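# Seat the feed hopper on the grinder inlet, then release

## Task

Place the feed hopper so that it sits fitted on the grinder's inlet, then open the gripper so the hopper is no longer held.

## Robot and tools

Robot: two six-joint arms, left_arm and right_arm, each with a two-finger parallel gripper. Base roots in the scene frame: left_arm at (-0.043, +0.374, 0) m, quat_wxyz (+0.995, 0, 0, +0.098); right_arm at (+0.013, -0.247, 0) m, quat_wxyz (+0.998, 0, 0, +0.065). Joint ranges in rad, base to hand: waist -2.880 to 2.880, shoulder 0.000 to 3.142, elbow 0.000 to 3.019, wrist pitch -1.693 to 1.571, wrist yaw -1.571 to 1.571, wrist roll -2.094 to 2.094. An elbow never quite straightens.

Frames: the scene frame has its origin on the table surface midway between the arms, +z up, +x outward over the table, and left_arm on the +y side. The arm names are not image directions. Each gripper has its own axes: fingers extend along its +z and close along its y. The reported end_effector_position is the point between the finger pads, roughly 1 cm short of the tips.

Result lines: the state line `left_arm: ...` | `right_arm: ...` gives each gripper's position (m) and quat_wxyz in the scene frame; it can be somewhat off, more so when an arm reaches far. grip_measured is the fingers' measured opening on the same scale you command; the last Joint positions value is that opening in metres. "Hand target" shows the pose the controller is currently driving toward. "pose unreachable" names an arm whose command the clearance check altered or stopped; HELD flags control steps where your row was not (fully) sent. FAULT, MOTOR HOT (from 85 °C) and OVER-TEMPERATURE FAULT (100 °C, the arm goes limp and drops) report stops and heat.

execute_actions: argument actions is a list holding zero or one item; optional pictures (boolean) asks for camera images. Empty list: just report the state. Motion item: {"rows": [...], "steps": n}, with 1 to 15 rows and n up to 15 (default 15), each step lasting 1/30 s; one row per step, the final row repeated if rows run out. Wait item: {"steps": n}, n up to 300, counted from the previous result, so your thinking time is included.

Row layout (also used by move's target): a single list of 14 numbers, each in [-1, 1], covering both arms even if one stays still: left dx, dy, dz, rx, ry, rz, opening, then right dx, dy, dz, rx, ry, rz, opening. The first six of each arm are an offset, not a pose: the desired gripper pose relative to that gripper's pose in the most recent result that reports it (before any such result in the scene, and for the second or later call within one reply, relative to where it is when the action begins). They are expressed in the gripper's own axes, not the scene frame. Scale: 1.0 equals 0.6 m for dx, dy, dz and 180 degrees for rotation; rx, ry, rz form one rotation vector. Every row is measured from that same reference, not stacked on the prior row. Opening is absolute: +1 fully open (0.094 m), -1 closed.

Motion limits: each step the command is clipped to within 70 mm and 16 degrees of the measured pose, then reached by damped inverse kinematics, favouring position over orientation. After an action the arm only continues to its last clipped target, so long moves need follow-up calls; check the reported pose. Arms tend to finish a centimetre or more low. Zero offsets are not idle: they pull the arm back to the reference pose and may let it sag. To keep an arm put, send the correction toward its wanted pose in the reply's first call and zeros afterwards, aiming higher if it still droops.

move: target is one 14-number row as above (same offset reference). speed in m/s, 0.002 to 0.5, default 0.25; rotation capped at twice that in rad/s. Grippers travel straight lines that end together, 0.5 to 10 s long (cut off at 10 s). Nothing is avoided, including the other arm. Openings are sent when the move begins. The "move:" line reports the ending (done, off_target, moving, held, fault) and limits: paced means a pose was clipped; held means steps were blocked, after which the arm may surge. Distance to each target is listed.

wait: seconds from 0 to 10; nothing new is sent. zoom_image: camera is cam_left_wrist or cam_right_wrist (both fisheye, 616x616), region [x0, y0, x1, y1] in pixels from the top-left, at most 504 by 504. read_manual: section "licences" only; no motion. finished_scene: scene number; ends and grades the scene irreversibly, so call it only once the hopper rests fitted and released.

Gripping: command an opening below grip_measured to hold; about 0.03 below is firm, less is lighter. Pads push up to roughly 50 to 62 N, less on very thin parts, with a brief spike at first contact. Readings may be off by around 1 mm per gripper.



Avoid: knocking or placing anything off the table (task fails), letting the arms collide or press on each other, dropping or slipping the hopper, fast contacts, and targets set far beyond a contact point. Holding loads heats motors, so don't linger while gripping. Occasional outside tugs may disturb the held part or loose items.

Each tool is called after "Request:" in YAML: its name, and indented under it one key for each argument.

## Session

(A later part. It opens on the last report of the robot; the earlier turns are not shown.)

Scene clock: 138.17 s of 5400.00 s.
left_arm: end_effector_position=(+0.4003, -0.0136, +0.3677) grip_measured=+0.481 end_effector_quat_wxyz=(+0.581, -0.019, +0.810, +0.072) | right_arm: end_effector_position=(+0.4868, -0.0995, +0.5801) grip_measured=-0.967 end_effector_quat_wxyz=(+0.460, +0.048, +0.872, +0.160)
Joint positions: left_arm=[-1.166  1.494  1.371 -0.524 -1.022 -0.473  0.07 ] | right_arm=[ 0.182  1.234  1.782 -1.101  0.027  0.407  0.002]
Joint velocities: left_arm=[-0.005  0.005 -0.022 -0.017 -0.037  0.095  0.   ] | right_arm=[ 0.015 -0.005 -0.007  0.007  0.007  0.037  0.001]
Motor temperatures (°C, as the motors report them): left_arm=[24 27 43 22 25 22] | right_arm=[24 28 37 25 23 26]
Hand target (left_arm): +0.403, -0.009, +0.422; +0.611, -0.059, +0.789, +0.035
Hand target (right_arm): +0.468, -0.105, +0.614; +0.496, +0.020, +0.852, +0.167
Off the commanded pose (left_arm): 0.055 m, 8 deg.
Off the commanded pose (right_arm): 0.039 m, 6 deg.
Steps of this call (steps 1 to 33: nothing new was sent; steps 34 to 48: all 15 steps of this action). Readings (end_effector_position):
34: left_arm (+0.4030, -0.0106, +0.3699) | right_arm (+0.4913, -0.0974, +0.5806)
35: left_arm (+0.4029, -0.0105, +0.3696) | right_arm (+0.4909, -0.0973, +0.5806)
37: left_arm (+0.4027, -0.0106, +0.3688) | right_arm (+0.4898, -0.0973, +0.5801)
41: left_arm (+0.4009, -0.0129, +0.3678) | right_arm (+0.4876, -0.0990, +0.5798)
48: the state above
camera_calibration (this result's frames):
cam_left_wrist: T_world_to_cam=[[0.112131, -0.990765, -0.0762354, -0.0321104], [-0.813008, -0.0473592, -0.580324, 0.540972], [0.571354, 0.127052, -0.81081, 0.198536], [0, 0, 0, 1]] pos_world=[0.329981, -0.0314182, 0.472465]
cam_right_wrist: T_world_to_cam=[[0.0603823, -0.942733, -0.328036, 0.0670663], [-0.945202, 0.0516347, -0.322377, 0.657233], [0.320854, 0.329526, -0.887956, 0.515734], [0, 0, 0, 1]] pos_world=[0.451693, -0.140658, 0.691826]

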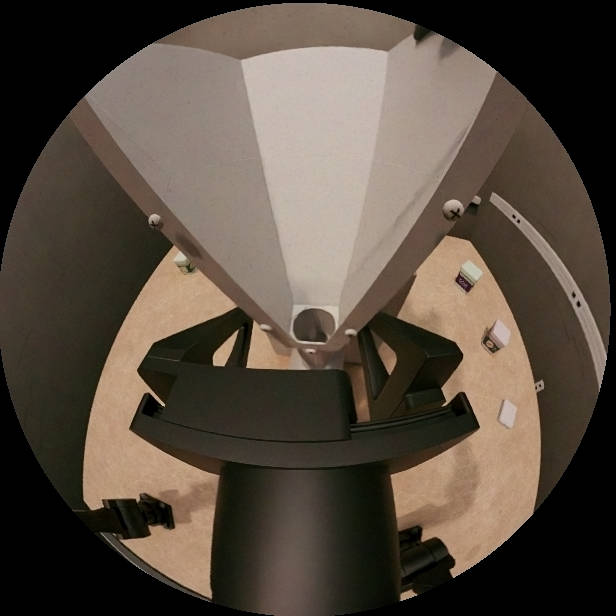

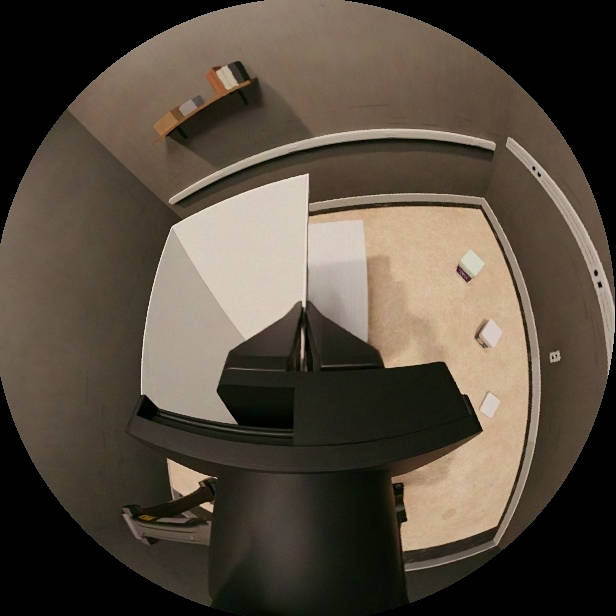

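Request:
execute_actions:
  actions:
    - {"rows":[[-0.09,0.018,-0.015,0.003,-0.021,-0.036,0.44,-0.032,0.016,-0.051,-0.017,-0.024,-0.014,-1],[-0.09,0.018,-0.015,0.003,-0.021,-0.036,0.44,-0.032,0.016,-0.051,-0.017,-0.024,-0.014,-1],[-0.09,0.018,-0.015,0.003,-0.021,-0.036,0.44,-0.032,0.016,-0.051,-0.017,-0.024,-0.014,-1],[-0.09,0.018,-0.015,0.003,-0.021,-0.036,0.44,-0.032,0.016,-0.051,-0.017,-0.024,-0.014,-1],[-0.09,0.018,-0.015,0.003,-0.021,-0.036,0.44,-0.032,0.016,-0.051,-0.017,-0.024,-0.014,-1],[-0.09,0.018,-0.015,0.003,-0.021,-0.036,0.44,-0.032,0.016,-0.051,-0.017,-0.024,-0.014,-1],[-0.085,0.018,-0.013,0.003,-0.021,-0.036,0.44,-0.028,0.014,-0.048,-0.017,-0.024,-0.014,-1],[-0.085,0.018,-0.013,0.003,-0.021,-0.036,0.44,-0.028,0.014,-0.048,-0.017,-0.024,-0.014,-1],[-0.08,0.017,-0.011,0.003,-0.021,-0.036,0.44,-0.024,0.012,-0.045,-0.017,-0.024,-0.014,-1],[-0.08,0.017,-0.011,0.003,-0.021,-0.036,0.44,-0.024,0.012,-0.045,-0.017,-0.024,-0.014,-1],[-0.075,0.016,-0.01,0.003,-0.021,-0.036,0.44,-0.02,0.011,-0.043,-0.017,-0.024,-0.014,-1],[-0.075,0.016,-0.01,0.003,-0.021,-0.036,0.44,-0.02,0.011,-0.043,-0.017,-0.024,-0.014,-1],[-0.07,0.016,-0.008,0.003,-0.021,-0.036,0.44,-0.016,0.009,-0.04,-0.017,-0.024,-0.014,-1]],"steps":15}
  pictures: false

Request:
wait:
  seconds: 0.4

Request:
zoom_image:
  camera: "cam_left_wrist"
  region: [260,290,380,390]

Scene clock: 141.20 s of 5400.00 s.
left_arm: end_effector_position=(+0.4003, -0.0130, +0.3638) grip_measured=+0.478 end_effector_quat_wxyz=(+0.583, -0.020, +0.809, +0.073) | right_arm: end_effector_position=(+0.4848, -0.0996, +0.5774) grip_measured=-0.967 end_effector_quat_wxyz=(+0.467, +0.047, +0.867, +0.165)
Joint positions: left_arm=[-1.166  1.494  1.357 -0.502 -1.027 -0.467  0.069] | right_arm=[ 0.182  1.214  1.746 -1.066  0.023  0.407  0.002]
Joint velocities: left_arm=[ 0.005 -0.005 -0.022  0.056 -0.022 -0.007 -0.   ] | right_arm=[-0.005 -0.093 -0.076  0.071 -0.051  0.022 -0.001]
Motor temperatures (°C, as the motors report them): left_arm=[24 28 43 22 25 22] | right_arm=[24 28 37 25 23 26]
Hand target (left_arm): +0.406, -0.004, +0.409; +0.610, -0.060, +0.789, +0.036
Hand target (right_arm): +0.472, -0.102, +0.601; +0.497, +0.022, +0.851, +0.170
Off the commanded pose (left_arm): 0.047 m, 7 deg.
Off the commanded pose (right_arm): 0.028 m, 5 deg.
Steps of this call (steps 1 to 76: nothing new was sent; steps 77 to 91: all 15 steps of this action). Readings (end_effector_position):
77: left_arm (+0.4003, -0.0136, +0.3677) | right_arm (+0.4869, -0.0995, +0.5802)
78: left_arm (+0.4003, -0.0136, +0.3677) | right_arm (+0.4870, -0.0995, +0.5803)
80: left_arm (+0.4003, -0.0136, +0.3677) | right_arm (+0.4870, -0.0995, +0.5803)
84: left_arm (+0.4003, -0.0137, +0.3672) | right_arm (+0.4872, -0.0994, +0.5796)
91: the state above

Scene clock: 141.60 s of 5400.00 s.
left_arm: end_effector_position=(+0.4005, -0.0131, +0.3638) grip_measured=+0.478 end_effector_quat_wxyz=(+0.584, -0.020, +0.808, +0.073) | right_arm: end_effector_position=(+0.4839, -0.0999, +0.5778) grip_measured=-0.967 end_effector_quat_wxyz=(+0.469, +0.047, +0.866, +0.166)
Joint positions: left_arm=[-1.166  1.494  1.356 -0.497 -1.027 -0.464  0.069] | right_arm=[ 0.182  1.209  1.74  -1.06   0.023  0.407  0.002]
Joint velocities: left_arm=[-0.005 -0.005 -0.002 -0.002 -0.007  0.007 -0.001] | right_arm=[-0.024 -0.005 -0.012 -0.007 -0.007  0.007  0.001]
Motor temperatures (°C, as the motors report them): left_arm=[24 28 43 22 25 22] | right_arm=[24 28 37 25 23 26]
Hand target (left_arm): +0.406, -0.004, +0.409; +0.610, -0.061, +0.789, +0.036
Hand target (right_arm): +0.472, -0.102, +0.601; +0.497, +0.022, +0.851, +0.170
Off the commanded pose (left_arm): 0.047 m, 7 deg.
Off the commanded pose (right_arm): 0.027 m, 5 deg.
Steps of this call (steps 1 to 12: nothing new was sent). Readings (end_effector_position):
1: left_arm (+0.4004, -0.0130, +0.3638) | right_arm (+0.4840, -0.0998, +0.5779)
2: left_arm (+0.4004, -0.0131, +0.3637) | right_arm (+0.4836, -0.1000, +0.5778)
4: left_arm (+0.4005, -0.0132, +0.3639) | right_arm (+0.4838, -0.0999, +0.5778)
8: left_arm (+0.4005, -0.0131, +0.3638) | right_arm (+0.4839, -0.0999, +0.5778)
12: the state above
camera_calibration (this result's frames):
cam_left_wrist: T_world_to_cam=[[0.114016, -0.99049, -0.0770092, -0.0323823], [-0.808537, -0.0474692, -0.586528, 0.539399], [0.577294, 0.129138, -0.80626, 0.191204], [0, 0, 0, 1]] pos_world=[0.329435, -0.0311612, 0.468038]
cam_right_wrist: T_world_to_cam=[[0.0704334, -0.939573, -0.335025, 0.0656883], [-0.938052, 0.0518406, -0.342596, 0.662007], [0.339262, 0.338401, -0.877717, 0.500833], [0, 0, 0, 1]] pos_world=[0.446456, -0.142082, 0.688398]

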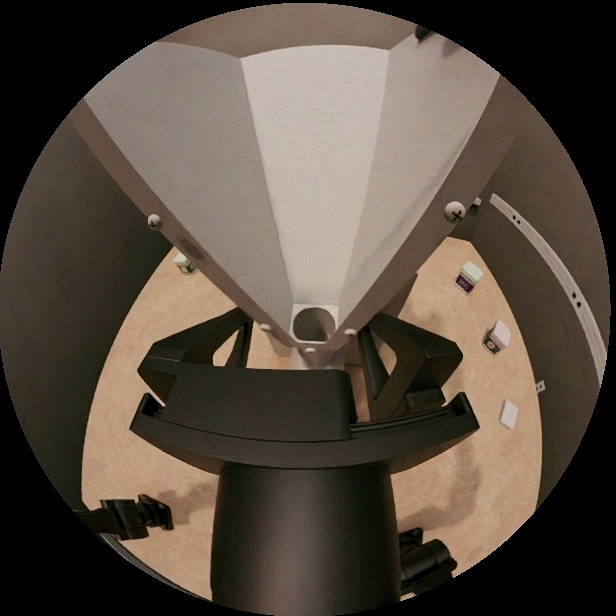

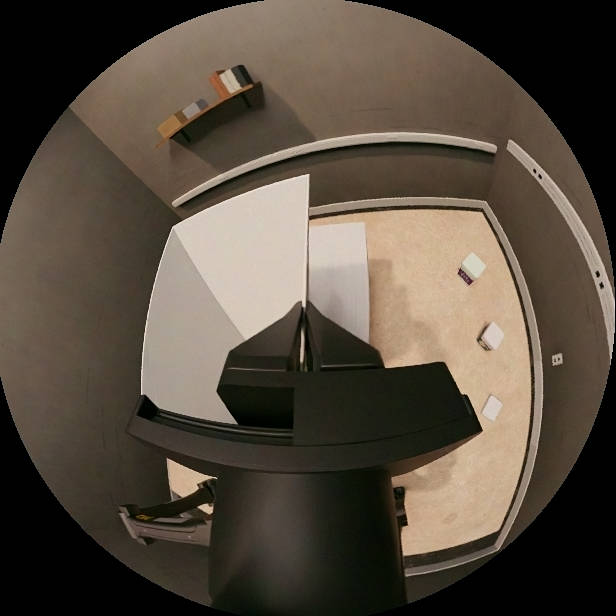

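Region (260, 290, 380, 390) of cam_left_wrist's 616x616 image, scaled by 4.200, with more detail than that image has.

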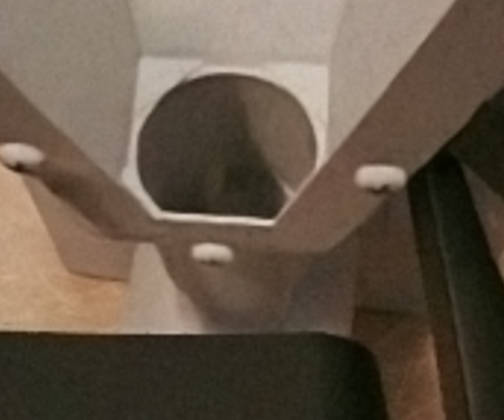

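Request:
execute_actions:
  actions:
    - {"rows":[[-0.088,0.022,-0.006,0.003,-0.018,-0.036,0.44,-0.032,0.017,-0.034,-0.014,-0.018,-0.014,-1],[-0.088,0.022,-0.006,0.003,-0.018,-0.036,0.44,-0.032,0.017,-0.034,-0.014,-0.018,-0.014,-1],[-0.088,0.022,-0.006,0.003,-0.018,-0.036,0.44,-0.032,0.017,-0.034,-0.014,-0.018,-0.014,-1],[-0.088,0.022,-0.006,0.003,-0.018,-0.036,0.44,-0.032,0.017,-0.034,-0.014,-0.018,-0.014,-1],[-0.088,0.025,0.001,0.003,-0.018,-0.036,0.44,-0.036,0.02,-0.027,-0.014,-0.018,-0.014,-1]],"steps":15}

Request:
zoom_image:
  camera: "cam_left_wrist"
  region: [260,290,380,390]

Scene clock: 143.67 s of 5400.00 s.
left_arm: end_effector_position=(+0.4008, -0.0132, +0.3638) grip_measured=+0.478 end_effector_quat_wxyz=(+0.584, -0.019, +0.808, +0.072) | right_arm: end_effector_position=(+0.4847, -0.0997, +0.5773) grip_measured=-0.967 end_effector_quat_wxyz=(+0.469, +0.047, +0.866, +0.165)
Joint positions: left_arm=[-1.165  1.494  1.356 -0.496 -1.025 -0.461  0.069] | right_arm=[ 0.182  1.211  1.74  -1.059  0.024  0.407  0.002]
Joint velocities: left_arm=[-0.005 -0.005  0.022  0.002 -0.037 -0.066 -0.   ] | right_arm=[-0.005 -0.005  0.002 -0.002  0.007 -0.095 -0.001]
Motor temperatures (°C, as the motors report them): left_arm=[24 28 42 22 25 22] | right_arm=[24 28 37 25 23 26]
Hand target (left_arm): +0.413, +0.002, +0.414; +0.610, -0.061, +0.789, +0.037
Hand target (right_arm): +0.480, -0.098, +0.607; +0.498, +0.022, +0.849, +0.172
Off the commanded pose (left_arm): 0.055 m, 7 deg.
Off the commanded pose (right_arm): 0.030 m, 5 deg.
Steps of this call (steps 1 to 47: nothing new was sent; steps 48 to 62: all 15 steps of this action). Readings (end_effector_position):
48: left_arm (+0.4005, -0.0131, +0.3638) | right_arm (+0.4839, -0.0999, +0.5778)
49: left_arm (+0.4005, -0.0132, +0.3638) | right_arm (+0.4839, -0.0999, +0.5778)
51: left_arm (+0.4005, -0.0132, +0.3638) | right_arm (+0.4839, -0.0999, +0.5778)
55: left_arm (+0.4008, -0.0132, +0.3638) | right_arm (+0.4847, -0.0997, +0.5773)
62: the state above
camera_calibration (this result's frames):
cam_left_wrist: T_world_to_cam=[[0.112068, -0.990642, -0.0778995, -0.0314138], [-0.809121, -0.045462, -0.585881, 0.539668], [0.576857, 0.128688, -0.806645, 0.191287], [0, 0, 0, 1]] pos_world=[0.329832, -0.0312018, 0.468035]
cam_right_wrist: T_world_to_cam=[[0.0698103, -0.939604, -0.335067, 0.0659745], [-0.93816, 0.0523354, -0.342223, 0.662474], [0.33909, 0.338237, -0.877846, 0.50022], [0, 0, 0, 1]] pos_world=[0.447282, -0.141874, 0.687936]

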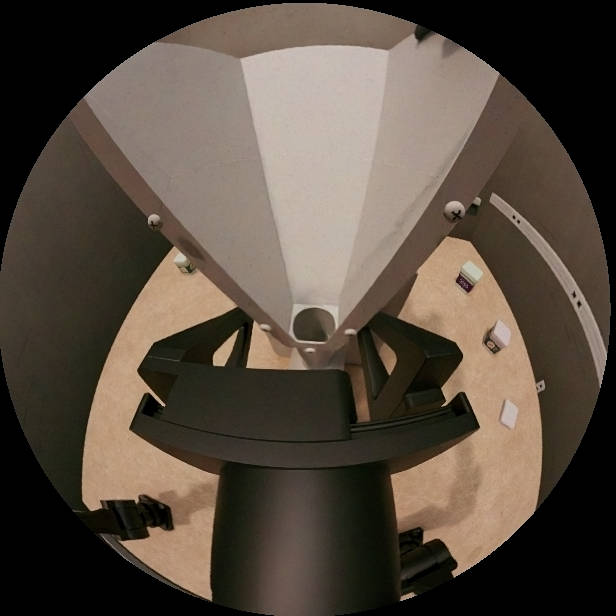

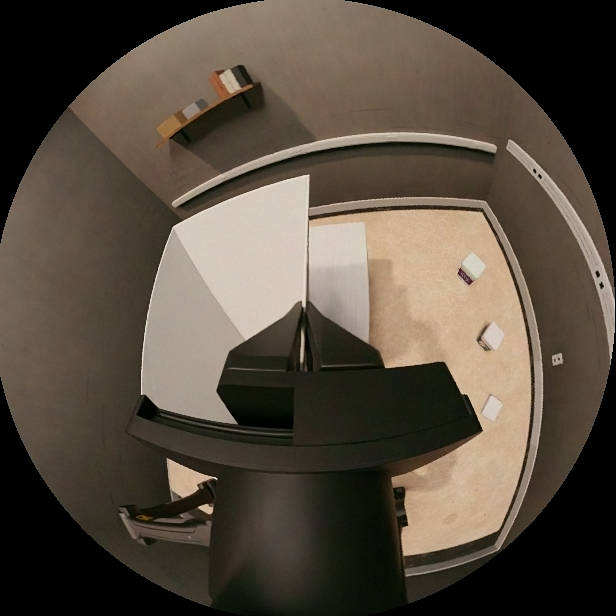

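Region (260, 290, 380, 390) of cam_left_wrist's 616x616 image, scaled by 4.200, with more detail than that image has.

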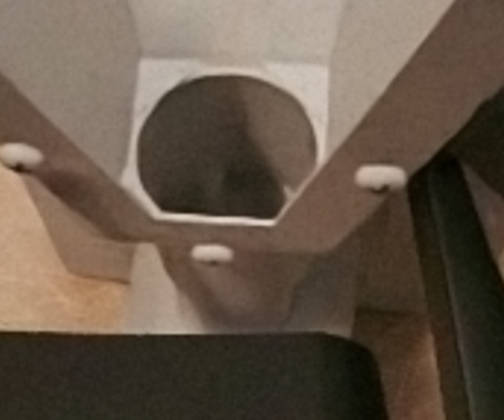

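Request:
execute_actions:
  actions:
    - {"rows":[[-0.086,0.028,0,0.003,-0.018,-0.036,0.44,-0.044,0.022,-0.028,-0.014,-0.018,-0.014,-1],[-0.087,0.028,0.002,0.003,-0.018,-0.036,0.44,-0.044,0.022,-0.028,-0.014,-0.018,-0.014,-1],[-0.088,0.028,0.004,0.003,-0.018,-0.036,0.44,-0.044,0.022,-0.028,-0.014,-0.018,-0.014,-1],[-0.089,0.028,0.006,0.003,-0.018,-0.036,0.44,-0.044,0.022,-0.028,-0.014,-0.018,-0.014,-1],[-0.09,0.027,0.008,0.003,-0.018,-0.036,0.44,-0.044,0.022,-0.028,-0.014,-0.018,-0.014,-1],[-0.091,0.027,0.01,0.003,-0.018,-0.036,0.44,-0.044,0.022,-0.028,-0.014,-0.018,-0.014,-1],[-0.092,0.027,0.012,0.003,-0.018,-0.036,0.44,-0.044,0.022,-0.028,-0.014,-0.018,-0.014,-1],[-0.093,0.027,0.014,0.003,-0.018,-0.036,0.44,-0.044,0.022,-0.028,-0.014,-0.018,-0.014,-1]],"steps":15}

Request:
zoom_image:
  camera: "cam_left_wrist"
  region: [260,290,380,390]

Scene clock: 145.70 s of 5400.00 s.
left_arm: end_effector_position=(+0.4084, -0.0102, +0.3566) grip_measured=+0.478 end_effector_quat_wxyz=(+0.577, -0.015, +0.813, +0.070) | right_arm: end_effector_position=(+0.4950, -0.0971, +0.5686) grip_measured=-0.967 end_effector_quat_wxyz=(+0.462, +0.050, +0.871, +0.162)
Joint positions: left_arm=[-1.146  1.499  1.35  -0.487 -0.995 -0.452  0.069] | right_arm=[ 0.182  1.236  1.746 -1.059  0.028  0.411  0.002]
Joint velocities: left_arm=[ 0.015  0.015 -0.022 -0.002 -0.022 -0.051  0.   ] | right_arm=[-0.015  0.034 -0.002 -0.007  0.007 -0.007 -0.001]
Motor temperatures (°C, as the motors report them): left_arm=[24 28 42 22 25 22] | right_arm=[24 28 37 25 23 26]
Hand target (left_arm): +0.420, +0.005, +0.414; +0.610, -0.060, +0.789, +0.037
Hand target (right_arm): +0.482, -0.098, +0.610; +0.499, +0.022, +0.849, +0.172
Off the commanded pose (left_arm): 0.062 m, 8 deg.
Off the commanded pose (right_arm): 0.044 m, 6 deg.
Steps of this call (steps 1 to 46: nothing new was sent; steps 47 to 61: all 15 steps of this action). Readings (end_effector_position):
47: left_arm (+0.4008, -0.0132, +0.3638) | right_arm (+0.4850, -0.0996, +0.5770)
48: left_arm (+0.4010, -0.0132, +0.3638) | right_arm (+0.4851, -0.0995, +0.5772)
50: left_arm (+0.4017, -0.0130, +0.3640) | right_arm (+0.4861, -0.0992, +0.5772)
54: left_arm (+0.4048, -0.0114, +0.3637) | right_arm (+0.4875, -0.0989, +0.5770)
61: the state above
camera_calibration (this result's frames):
cam_left_wrist: T_world_to_cam=[[0.102177, -0.991638, -0.0788286, -0.0254752], [-0.819266, -0.0389391, -0.57209, 0.540988], [0.564236, 0.123036, -0.816394, 0.189305], [0, 0, 0, 1]] pos_world=[0.339004, -0.0274879, 0.462033]
cam_right_wrist: T_world_to_cam=[[0.0582291, -0.941459, -0.332061, 0.0685901], [-0.944017, 0.0562654, -0.325063, 0.662543], [0.324717, 0.3324, -0.885477, 0.499088], [0, 0, 0, 1]] pos_world=[0.459396, -0.1386, 0.680075]

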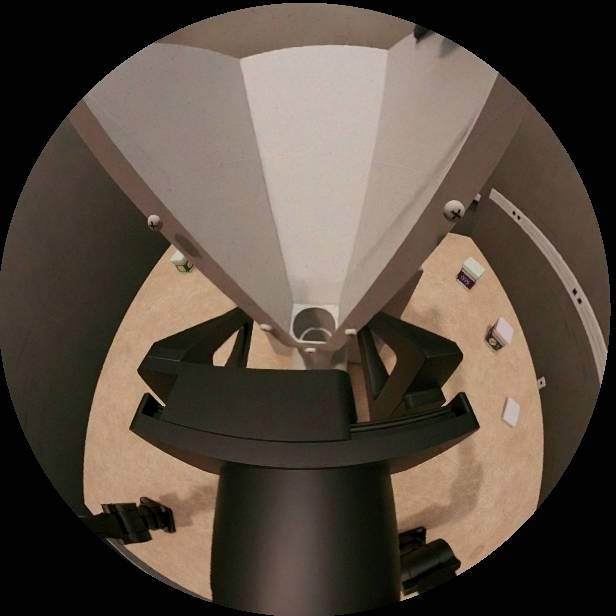

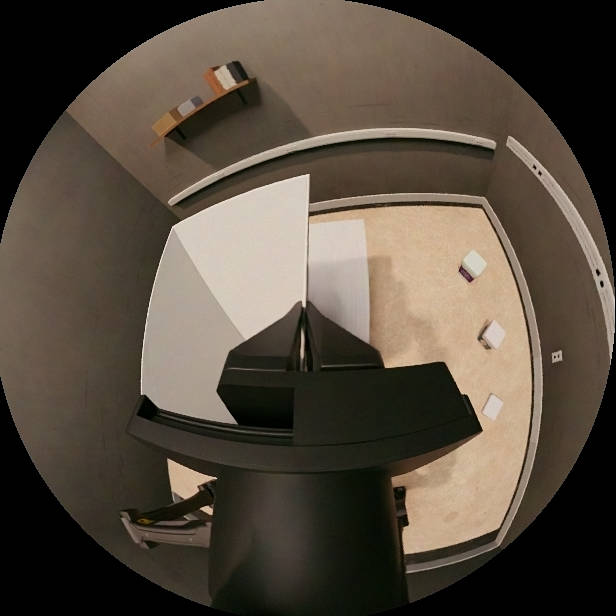

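Region (260, 290, 380, 390) of cam_left_wrist's 616x616 image, scaled by 4.200, with more detail than that image has.

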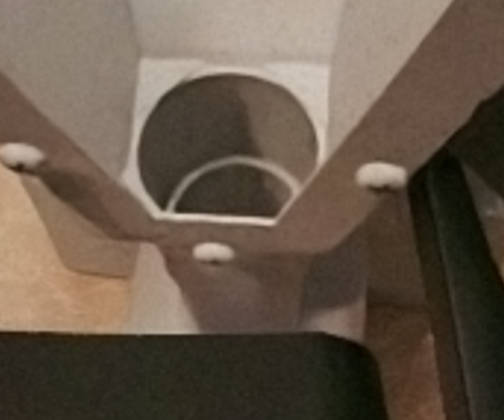

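Request:
execute_actions:
  actions:
    - {"rows":[[-0.092,0.02,-0.014,0.003,-0.022,-0.036,0.44,-0.036,0.022,-0.056,-0.017,-0.024,-0.015,-1],[-0.088,0.02,-0.014,0.003,-0.022,-0.036,0.44,-0.033,0.021,-0.055,-0.017,-0.024,-0.015,-1],[-0.084,0.02,-0.013,0.003,-0.022,-0.036,0.44,-0.03,0.02,-0.053,-0.017,-0.024,-0.015,-1],[-0.08,0.019,-0.012,0.003,-0.022,-0.036,0.44,-0.026,0.018,-0.051,-0.017,-0.024,-0.015,-1],[-0.076,0.019,-0.011,0.003,-0.022,-0.036,0.44,-0.023,0.017,-0.049,-0.017,-0.024,-0.015,-1],[-0.072,0.019,-0.011,0.003,-0.022,-0.036,0.44,-0.02,0.015,-0.047,-0.017,-0.024,-0.015,-1],[-0.068,0.018,-0.01,0.003,-0.022,-0.036,0.44,-0.016,0.014,-0.045,-0.017,-0.024,-0.015,-1],[-0.064,0.018,-0.009,0.003,-0.022,-0.036,0.44,-0.013,0.012,-0.043,-0.017,-0.024,-0.015,-1],[-0.06,0.017,-0.008,0.003,-0.022,-0.036,0.44,-0.01,0.011,-0.041,-0.017,-0.024,-0.015,-1],[-0.056,0.017,-0.007,0.003,-0.022,-0.036,0.44,-0.006,0.01,-0.038,-0.017,-0.024,-0.015,-1],[-0.052,0.016,-0.006,0.003,-0.022,-0.036,0.44,-0.002,0.008,-0.036,-0.017,-0.024,-0.015,-1],[-0.047,0.016,-0.005,0.003,-0.022,-0.036,0.44,0.002,0.006,-0.033,-0.017,-0.024,-0.015,-1]],"steps":15}
  pictures: false

Request:
wait:
  seconds: 0.4

Request:
zoom_image:
  camera: "cam_left_wrist"
  region: [260,290,380,390]

Scene clock: 148.37 s of 5400.00 s.
left_arm: end_effector_position=(+0.4082, -0.0111, +0.3441) grip_measured=+0.464 end_effector_quat_wxyz=(+0.583, -0.021, +0.810, +0.062) | right_arm: end_effector_position=(+0.4930, -0.0985, +0.5585) grip_measured=-0.967 end_effector_quat_wxyz=(+0.475, +0.054, +0.862, +0.167)
Joint positions: left_arm=[-1.148  1.502  1.31  -0.421 -0.997 -0.452  0.069] | right_arm=[ 0.182  1.198  1.665 -0.983  0.032  0.419  0.002]
Joint velocities: left_arm=[-0.005 -0.005 -0.012  0.061 -0.022  0.007  0.001] | right_arm=[-0.005 -0.015 -0.066  0.09  -0.022  0.051  0.001]
Motor temperatures (°C, as the motors report them): left_arm=[24 28 42 22 25 22] | right_arm=[24 28 37 25 23 26]
Hand target (left_arm): +0.412, -0.001, +0.384; +0.608, -0.056, +0.791, +0.034
Hand target (right_arm): +0.478, -0.098, +0.579; +0.499, +0.023, +0.849, +0.171
Off the commanded pose (left_arm): 0.042 m, 6 deg.
Off the commanded pose (right_arm): 0.026 m, 5 deg.
Steps of this call (steps 1 to 65: nothing new was sent; steps 66 to 80: all 15 steps of this action). Readings (end_effector_position):
66: left_arm (+0.4086, -0.0102, +0.3554) | right_arm (+0.4960, -0.0969, +0.5675)
67: left_arm (+0.4086, -0.0102, +0.3551) | right_arm (+0.4958, -0.0969, +0.5677)
69: left_arm (+0.4085, -0.0102, +0.3540) | right_arm (+0.4957, -0.0970, +0.5666)
73: left_arm (+0.4081, -0.0100, +0.3473) | right_arm (+0.4942, -0.0974, +0.5602)
80: the state above

Scene clock: 148.77 s of 5400.00 s.
left_arm: end_effector_position=(+0.4081, -0.0113, +0.3441) grip_measured=+0.464 end_effector_quat_wxyz=(+0.584, -0.021, +0.809, +0.062) | right_arm: end_effector_position=(+0.4930, -0.0984, +0.5583) grip_measured=-0.967 end_effector_quat_wxyz=(+0.475, +0.054, +0.862, +0.167)
Joint positions: left_arm=[-1.148  1.502  1.309 -0.417 -0.998 -0.451  0.069] | right_arm=[ 0.182  1.198  1.663 -0.981  0.032  0.42   0.002]
Joint velocities: left_arm=[ 0.005 -0.005 -0.017  0.002 -0.037  0.051  0.   ] | right_arm=[-0.005  0.005  0.007 -0.017 -0.007 -0.066 -0.   ]
Motor temperatures (°C, as the motors report them): left_arm=[24 28 42 22 25 22] | right_arm=[24 28 37 25 23 26]
Hand target (left_arm): +0.412, -0.001, +0.384; +0.608, -0.056, +0.791, +0.034
Hand target (right_arm): +0.478, -0.098, +0.578; +0.499, +0.023, +0.850, +0.171
Off the commanded pose (left_arm): 0.042 m, 6 deg.
Off the commanded pose (right_arm): 0.026 m, 5 deg.
Steps of this call (steps 1 to 12: nothing new was sent). Readings (end_effector_position):
1: left_arm (+0.4082, -0.0111, +0.3442) | right_arm (+0.4931, -0.0984, +0.5584)
2: left_arm (+0.4081, -0.0113, +0.3441) | right_arm (+0.4930, -0.0985, +0.5584)
4: left_arm (+0.4081, -0.0112, +0.3440) | right_arm (+0.4930, -0.0984, +0.5585)
8: left_arm (+0.4081, -0.0113, +0.3441) | right_arm (+0.4930, -0.0984, +0.5583)
12: the state above
camera_calibration (this result's frames):
cam_left_wrist: T_world_to_cam=[[0.103277, -0.992921, -0.0586639, -0.03488], [-0.809737, -0.0496793, -0.584686, 0.533916], [0.577632, 0.107887, -0.809136, 0.171233], [0, 0, 0, 1]] pos_world=[0.337025, -0.0265824, 0.448677]
cam_right_wrist: T_world_to_cam=[[0.0616103, -0.936648, -0.344811, 0.0699544], [-0.93306, 0.0686189, -0.353115, 0.668865], [0.354405, 0.343485, -0.869721, 0.468706], [0, 0, 0, 1]] pos_world=[0.453669, -0.141368, 0.667951]

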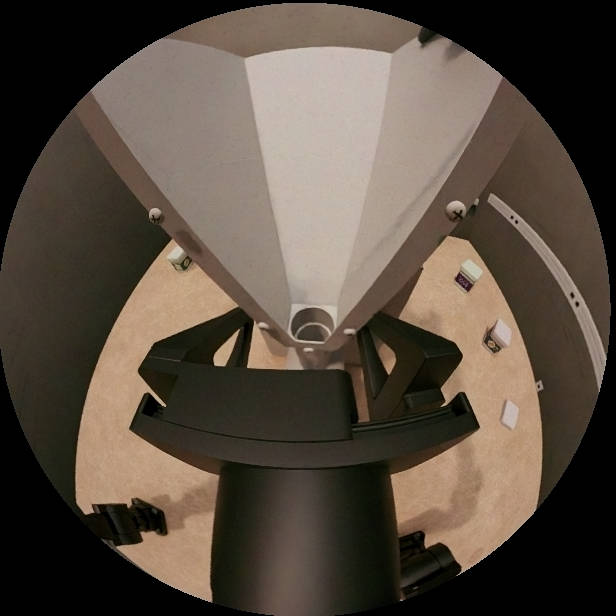

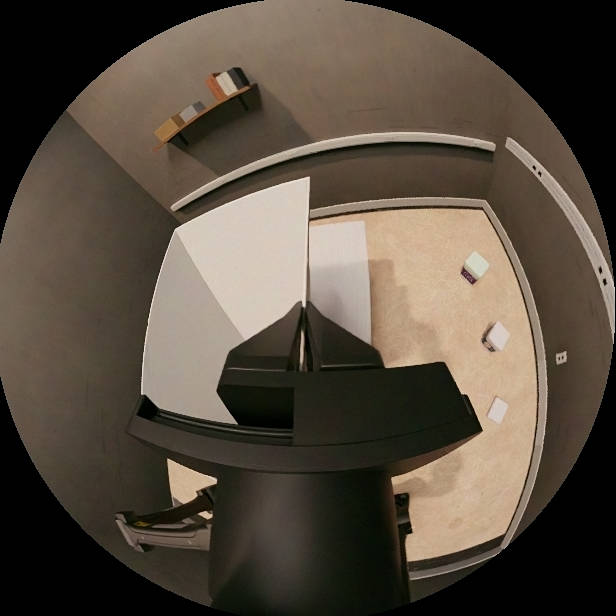

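Region (260, 290, 380, 390) of cam_left_wrist's 616x616 image, scaled by 4.200, with more detail than that image has.

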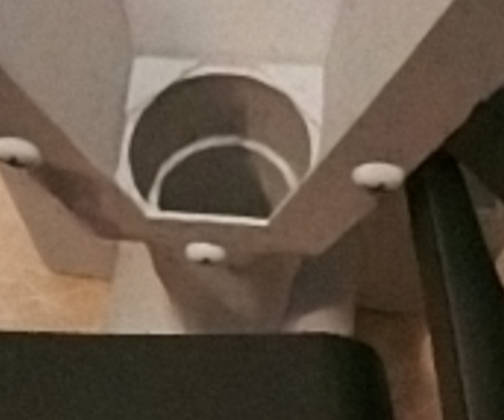

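Request:
execute_actions:
  actions:
    - {"rows":[[-0.06,0.018,-0.011,0.003,-0.016,-0.027,0.42,-0.011,0.012,-0.035,-0.014,-0.015,-0.013,-1],[-0.055,0.017,-0.01,0.003,-0.015,-0.025,0.42,-0.008,0.011,-0.033,-0.013,-0.014,-0.012,-1],[-0.05,0.015,-0.009,0.002,-0.014,-0.023,0.42,-0.006,0.01,-0.031,-0.012,-0.013,-0.011,-1],[-0.045,0.014,-0.008,0.002,-0.013,-0.021,0.42,-0.003,0.009,-0.029,-0.011,-0.012,-0.01,-1],[-0.04,0.012,-0.007,0.002,-0.012,-0.019,0.42,-0.001,0.008,-0.027,-0.01,-0.011,-0.009,-1],[-0.035,0.011,-0.006,0.002,-0.011,-0.017,0.42,0.002,0.007,-0.025,-0.009,-0.01,-0.008,-1],[-0.03,0.009,-0.005,0.001,-0.01,-0.015,0.42,0.004,0.006,-0.023,-0.008,-0.009,-0.007,-1],[-0.025,0.008,-0.004,0.001,-0.009,-0.013,0.42,0.007,0.005,-0.021,-0.007,-0.008,-0.006,-1],[-0.02,0.006,-0.003,0.001,-0.008,-0.011,0.42,0.009,0.004,-0.019,-0.006,-0.007,-0.005,-1],[-0.015,0.005,-0.002,0,-0.007,-0.009,0.42,0.012,0.003,-0.017,-0.005,-0.006,-0.004,-1],[-0.01,0.003,-0.001,0,-0.006,-0.007,0.42,0.014,0.002,-0.015,-0.004,-0.005,-0.003,-1],[-0.005,0.002,0,0,-0.005,-0.005,0.42,0.016,0.001,-0.013,-0.003,-0.005,-0.002,-1]],"steps":15}
  pictures: false

Request:
wait:
  seconds: 0.4

Request:
zoom_image:
  camera: "cam_left_wrist"
  region: [260,290,380,390]

Scene clock: 151.70 s of 5400.00 s.
left_arm: end_effector_position=(+0.4077, -0.0117, +0.3430) grip_measured=+0.464 end_effector_quat_wxyz=(+0.584, -0.016, +0.809, +0.064) | right_arm: end_effector_position=(+0.4927, -0.1011, +0.5567) grip_measured=-0.967 end_effector_quat_wxyz=(+0.485, +0.064, +0.856, +0.169)
Joint positions: left_arm=[-1.149  1.502  1.305 -0.41  -0.998 -0.438  0.069] | right_arm=[ 0.182  1.181  1.633 -0.945  0.046  0.434  0.002]
Joint velocities: left_arm=[-0.015 -0.005 -0.012 -0.012  0.051 -0.022 -0.002] | right_arm=[ 0.005 -0.015 -0.007  0.017 -0.022 -0.007  0.   ]
Motor temperatures (°C, as the motors report them): left_arm=[24 28 41 22 25 22] | right_arm=[24 28 37 25 23 26]
Hand target (left_arm): +0.409, -0.010, +0.347; +0.591, -0.027, +0.805, +0.058
Hand target (right_arm): +0.482, -0.097, +0.554; +0.483, +0.051, +0.858, +0.170
Off the commanded pose (left_arm): 0.004 m, 2 deg.
Off the commanded pose (right_arm): 0.012 m, 2 deg.
Steps of this call (steps 1 to 73: nothing new was sent; steps 74 to 88: all 15 steps of this action). Readings (end_effector_position):
74: left_arm (+0.4081, -0.0112, +0.3437) | right_arm (+0.4933, -0.0984, +0.5580)
75: left_arm (+0.4081, -0.0113, +0.3435) | right_arm (+0.4932, -0.0986, +0.5581)
77: left_arm (+0.4081, -0.0115, +0.3436) | right_arm (+0.4932, -0.0989, +0.5579)
81: left_arm (+0.4079, -0.0116, +0.3432) | right_arm (+0.4931, -0.0996, +0.5572)
88: the state above

Scene clock: 152.10 s of 5400.00 s.
left_arm: end_effector_position=(+0.4077, -0.0117, +0.3430) grip_measured=+0.464 end_effector_quat_wxyz=(+0.584, -0.016, +0.809, +0.064) | right_arm: end_effector_position=(+0.4928, -0.1011, +0.5567) grip_measured=-0.967 end_effector_quat_wxyz=(+0.485, +0.064, +0.856, +0.168)
Joint positions: left_arm=[-1.149  1.502  1.305 -0.41  -0.998 -0.438  0.069] | right_arm=[ 0.182  1.181  1.632 -0.944  0.046  0.434  0.002]
Joint velocities: left_arm=[-0.015 -0.005 -0.002  0.007  0.051 -0.022 -0.   ] | right_arm=[-0.015  0.005  0.007 -0.007 -0.037  0.007 -0.   ]
Motor temperatures (°C, as the motors report them): left_arm=[24 28 41 22 25 22] | right_arm=[24 28 37 25 23 26]
Hand target (left_arm): +0.409, -0.010, +0.347; +0.591, -0.027, +0.805, +0.058
Hand target (right_arm): +0.482, -0.097, +0.554; +0.483, +0.051, +0.858, +0.170
Off the commanded pose (left_arm): 0.004 m, 2 deg.
Off the commanded pose (right_arm): 0.012 m, 2 deg.
Steps of this call (steps 1 to 12: nothing new was sent). Readings (end_effector_position):
1: left_arm (+0.4077, -0.0117, +0.3430) | right_arm (+0.4928, -0.1011, +0.5566)
2: left_arm (+0.4077, -0.0117, +0.3430) | right_arm (+0.4928, -0.1011, +0.5567)
4: left_arm (+0.4077, -0.0117, +0.3430) | right_arm (+0.4928, -0.1011, +0.5567)
8: left_arm (+0.4077, -0.0117, +0.3430) | right_arm (+0.4928, -0.1011, +0.5567)
12: the state above
camera_calibration (this result's frames):
cam_left_wrist: T_world_to_cam=[[0.098944, -0.992778, -0.0678394, -0.0303939], [-0.809478, -0.0406502, -0.585742, 0.533305], [0.578754, 0.11287, -0.807654, 0.169775], [0, 0, 0, 1]] pos_world=[0.336448, -0.027658, 0.447437]
cam_right_wrist: T_world_to_cam=[[0.0502168, -0.933562, -0.354881, 0.0784282], [-0.924422, 0.0910553, -0.370342, 0.675885], [0.378051, 0.346657, -0.858432, 0.450677], [0, 0, 0, 1]] pos_world=[0.450486, -0.144556, 0.665017]

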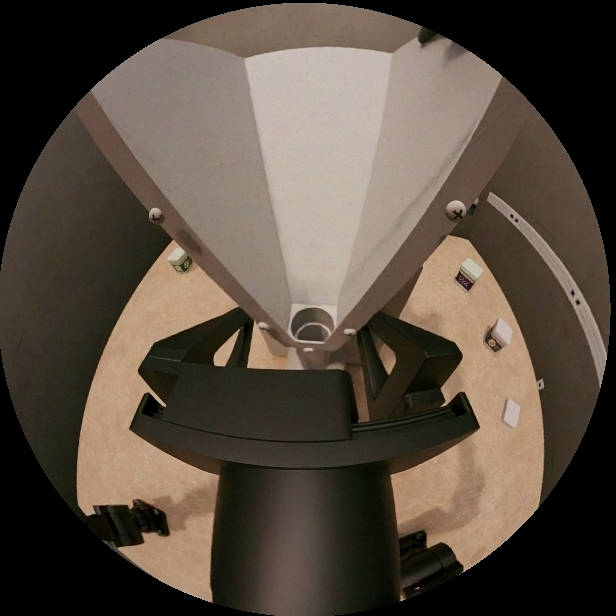

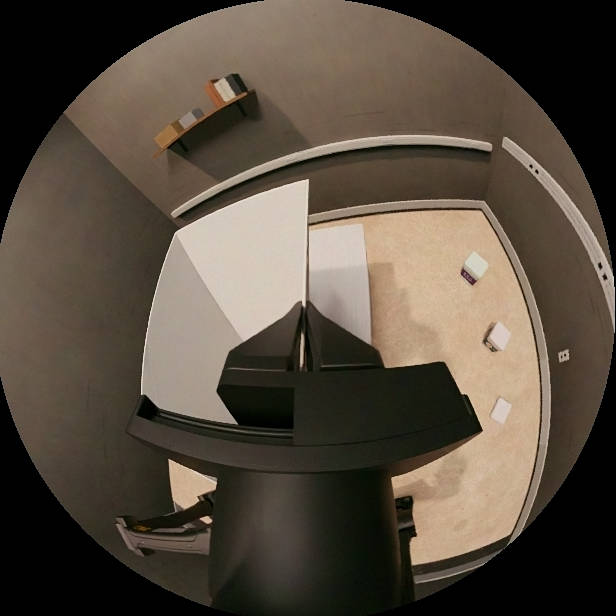

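Region (260, 290, 380, 390) of cam_left_wrist's 616x616 image, scaled by 4.200, with more detail than that image has.

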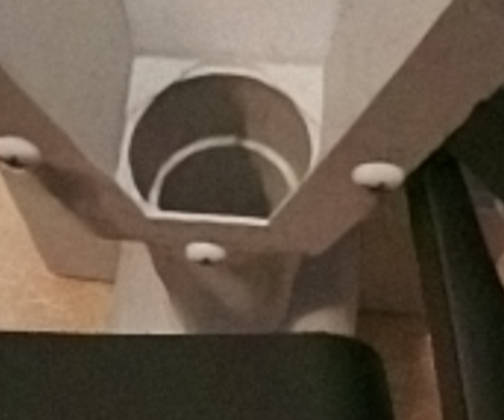

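Request:
move:
  target: [0,0,0,0,0,0,1,0.01,0,-0.012,0,0,0,-1]

Request:
move:
  target: [-0.03,0.1,-0.16,0,-0.05,0,1,0.01,0,-0.012,0,0,0,-1]
  speed: 0.12

Request:
zoom_image:
  camera: "cam_left_wrist"
  region: [230,200,430,380]

Scene clock: 153.83 s of 5400.00 s.
left_arm: end_effector_position=(+0.4076, -0.0120, +0.3426) grip_measured=+1.000 end_effector_quat_wxyz=(+0.584, -0.016, +0.809, +0.064) | right_arm: end_effector_position=(+0.4935, -0.1033, +0.5559) grip_measured=-0.967 end_effector_quat_wxyz=(+0.487, +0.068, +0.855, +0.164)
Joint positions: left_arm=[-1.15   1.502  1.305 -0.41  -0.998 -0.438  0.094] | right_arm=[ 0.182  1.181  1.629 -0.942  0.059  0.435  0.002]
Joint velocities: left_arm=[-0.015  0.005  0.007  0.012 -0.007 -0.007  0.   ] | right_arm=[-0.015 -0.015  0.027 -0.017 -0.066 -0.081  0.001]
Motor temperatures (°C, as the motors report them): left_arm=[24 28 40 22 25 22] | right_arm=[24 28 36 25 23 26]
Hand target (left_arm): +0.408, -0.012, +0.343; +0.584, -0.016, +0.809, +0.064
Hand target (right_arm): +0.484, -0.101, +0.555; +0.485, +0.064, +0.856, +0.168
Off the commanded pose (left_arm): 0.001 m, 0 deg.
Off the commanded pose (right_arm): 0.010 m, 1 deg.
move: done
camera_calibration (this result's frames):
cam_left_wrist: T_world_to_cam=[[0.0977684, -0.992839, -0.0686478, -0.0299538], [-0.810016, -0.0393105, -0.585088, 0.532914], [0.5782, 0.112809, -0.808059, 0.169877], [0, 0, 0, 1]] pos_world=[0.336374, -0.0279539, 0.447016]
cam_right_wrist: T_world_to_cam=[[0.039843, -0.935684, -0.350583, 0.0785881], [-0.92274, 0.100158, -0.372182, 0.677564], [0.383358, 0.338326, -0.859402, 0.447544], [0, 0, 0, 1]] pos_world=[0.450515, -0.145745, 0.664349]

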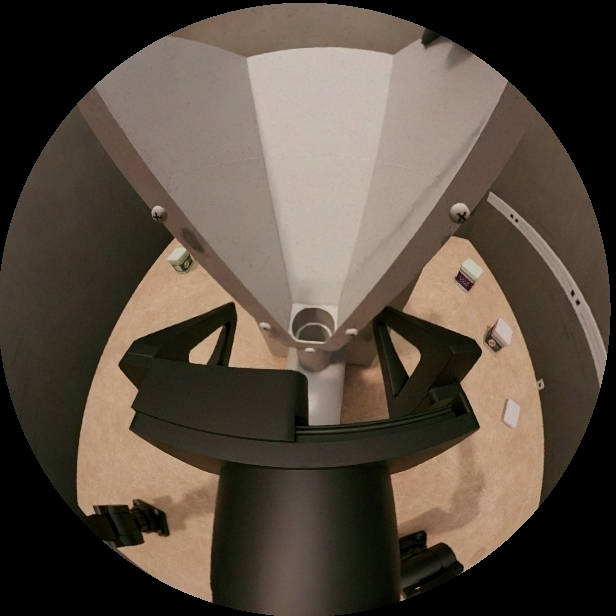

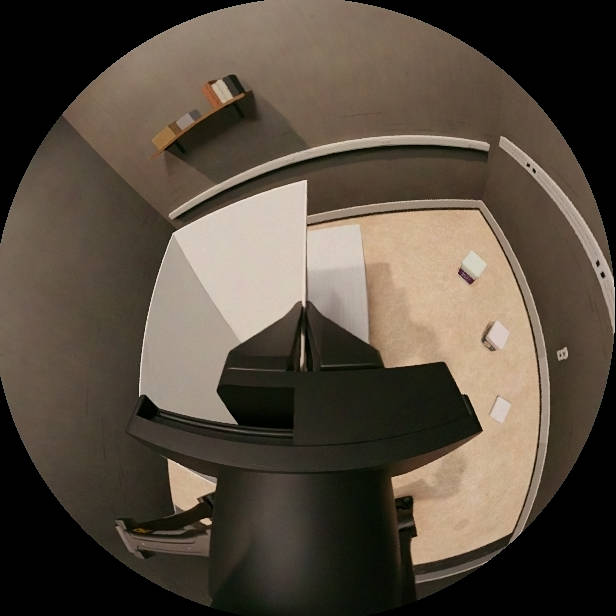

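Scene clock: 155.20 s of 5400.00 s.
left_arm: end_effector_position=(+0.3198, +0.0368, +0.3871) grip_measured=+1.000 end_effector_quat_wxyz=(+0.642, -0.011, +0.763, +0.072) | right_arm: end_effector_position=(+0.4939, -0.1055, +0.5538) grip_measured=-0.967 end_effector_quat_wxyz=(+0.487, +0.073, +0.856, +0.159)
Joint positions: left_arm=[-1.269  1.244  1.075 -0.264 -1.167 -0.305  0.094] | right_arm=[ 0.182  1.18   1.624 -0.942  0.071  0.44   0.002]
Joint velocities: left_arm=[-0.005  0.005 -0.002  0.022  0.007  0.066  0.   ] | right_arm=[ 0.005 -0.015  0.007 -0.002 -0.066 -0.022  0.   ]
Motor temperatures (°C, as the motors report them): left_arm=[24 28 40 22 25 22] | right_arm=[24 28 36 25 23 26]
Hand target (left_arm): +0.316, +0.035, +0.393; +0.647, -0.011, +0.760, +0.067
Hand target (right_arm): +0.485, -0.103, +0.554; +0.487, +0.068, +0.855, +0.164
Off the commanded pose (left_arm): 0.008 m, 1 deg.
Off the commanded pose (right_arm): 0.010 m, 1 deg.
move: done
camera_calibration (this result's frames):
cam_left_wrist: T_world_to_cam=[[0.104889, -0.991357, -0.0787972, 0.0316527], [-0.715956, -0.0202824, -0.697851, 0.502643], [0.690222, 0.129612, -0.711895, 0.177414], [0, 0, 0, 1]] pos_world=[0.234095, 0.0185789, 0.479565]
cam_right_wrist: T_world_to_cam=[[0.0264087, -0.937003, -0.348321, 0.0810708], [-0.922232, 0.111616, -0.370175, 0.677177], [0.385733, 0.331009, -0.861187, 0.445392], [0, 0, 0, 1]] pos_world=[0.450571, -0.147049, 0.662479]

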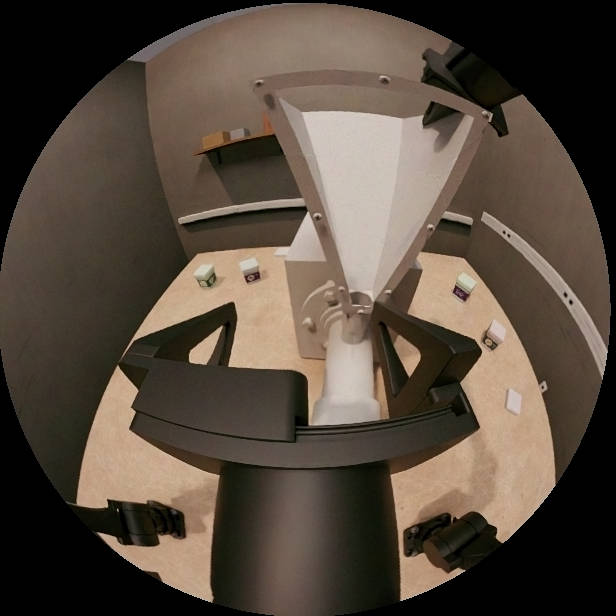

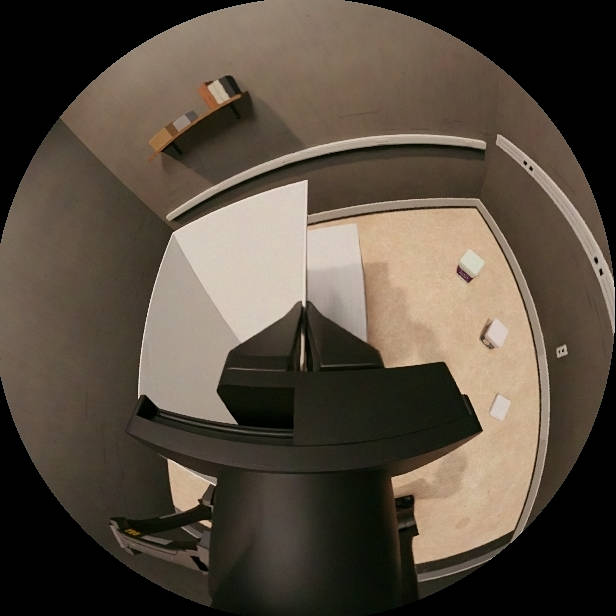

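Region (230, 200, 430, 380) of cam_left_wrist's 616x616 image, scaled by 2.520, with more detail than that image has; it fills the top 454 rows of this view, and the rest is white.

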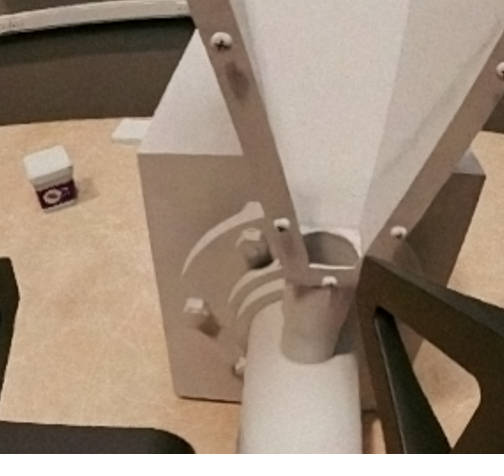

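Request:
move:
  target: [0.02,0.05,0,0,0,0,1,0.013,0.038,-0.03,0.009,0,-0.014,-1]
  speed: 0.03

Request:
zoom_image:
  camera: "cam_left_wrist"
  region: [300,250,440,380]

Scene clock: 157.63 s of 5400.00 s.
left_arm: end_effector_position=(+0.3113, +0.0616, +0.3695) grip_measured=+1.000 end_effector_quat_wxyz=(+0.637, -0.004, +0.767, +0.076) | right_arm: end_effector_position=(+0.4933, -0.1035, +0.5505) grip_measured=-0.967 end_effector_quat_wxyz=(+0.491, +0.085, +0.857, +0.131)
Joint positions: left_arm=[-1.256  1.18   0.984 -0.249 -1.147 -0.297  0.094] | right_arm=[ 0.217  1.185  1.626 -0.953  0.161  0.449  0.002]
Joint velocities: left_arm=[-0.005 -0.005 -0.012  0.002 -0.007 -0.022  0.   ] | right_arm=[-0.015 -0.005 -0.007 -0.007  0.007 -0.037 -0.   ]
Motor temperatures (°C, as the motors report them): left_arm=[24 28 39 22 25 22] | right_arm=[24 27 36 25 23 26]
Hand target (left_arm): +0.314, +0.067, +0.377; +0.642, -0.012, +0.764, +0.072
Hand target (right_arm): +0.474, -0.087, +0.563; +0.489, +0.061, +0.859, +0.137
Off the commanded pose (left_arm): 0.011 m, 1 deg.
Off the commanded pose (right_arm): 0.030 m, 3 deg.
move: off_target (left_arm, right_arm)
camera_calibration (this result's frames):
cam_left_wrist: T_world_to_cam=[[0.097639, -0.990677, -0.0950014, 0.0640266], [-0.725854, -0.0055792, -0.687826, 0.483288], [0.680884, 0.136116, -0.719631, 0.172878], [0, 0, 0, 1]] pos_world=[0.226835, 0.0425946, 0.46291]
cam_right_wrist: T_world_to_cam=[[-0.0198083, -0.949892, -0.311952, 0.0832112], [-0.916802, 0.141728, -0.373345, 0.677434], [0.39885, 0.278603, -0.87367, 0.437135], [0, 0, 0, 1]] pos_world=[0.44837, -0.138757, 0.660787]

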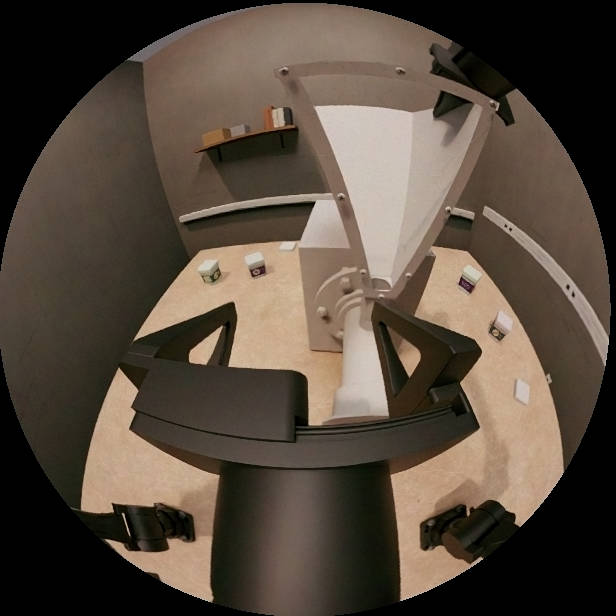

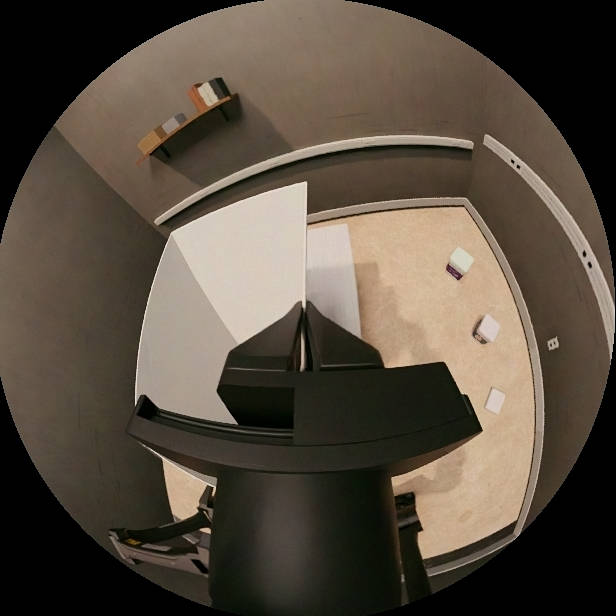

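Region (300, 250, 440, 380) of cam_left_wrist's 616x616 image, scaled by 3.600, with more detail than that image has; it fills the top 468 rows of this view, and the rest is white.

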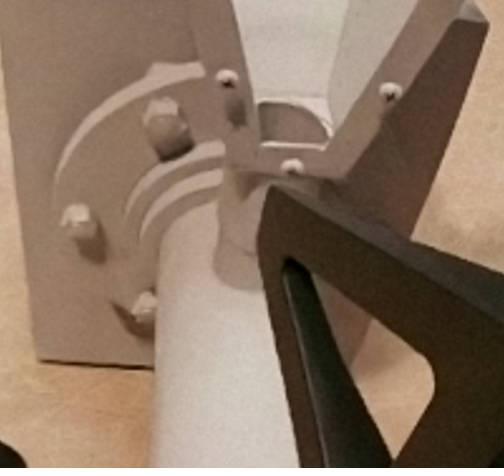

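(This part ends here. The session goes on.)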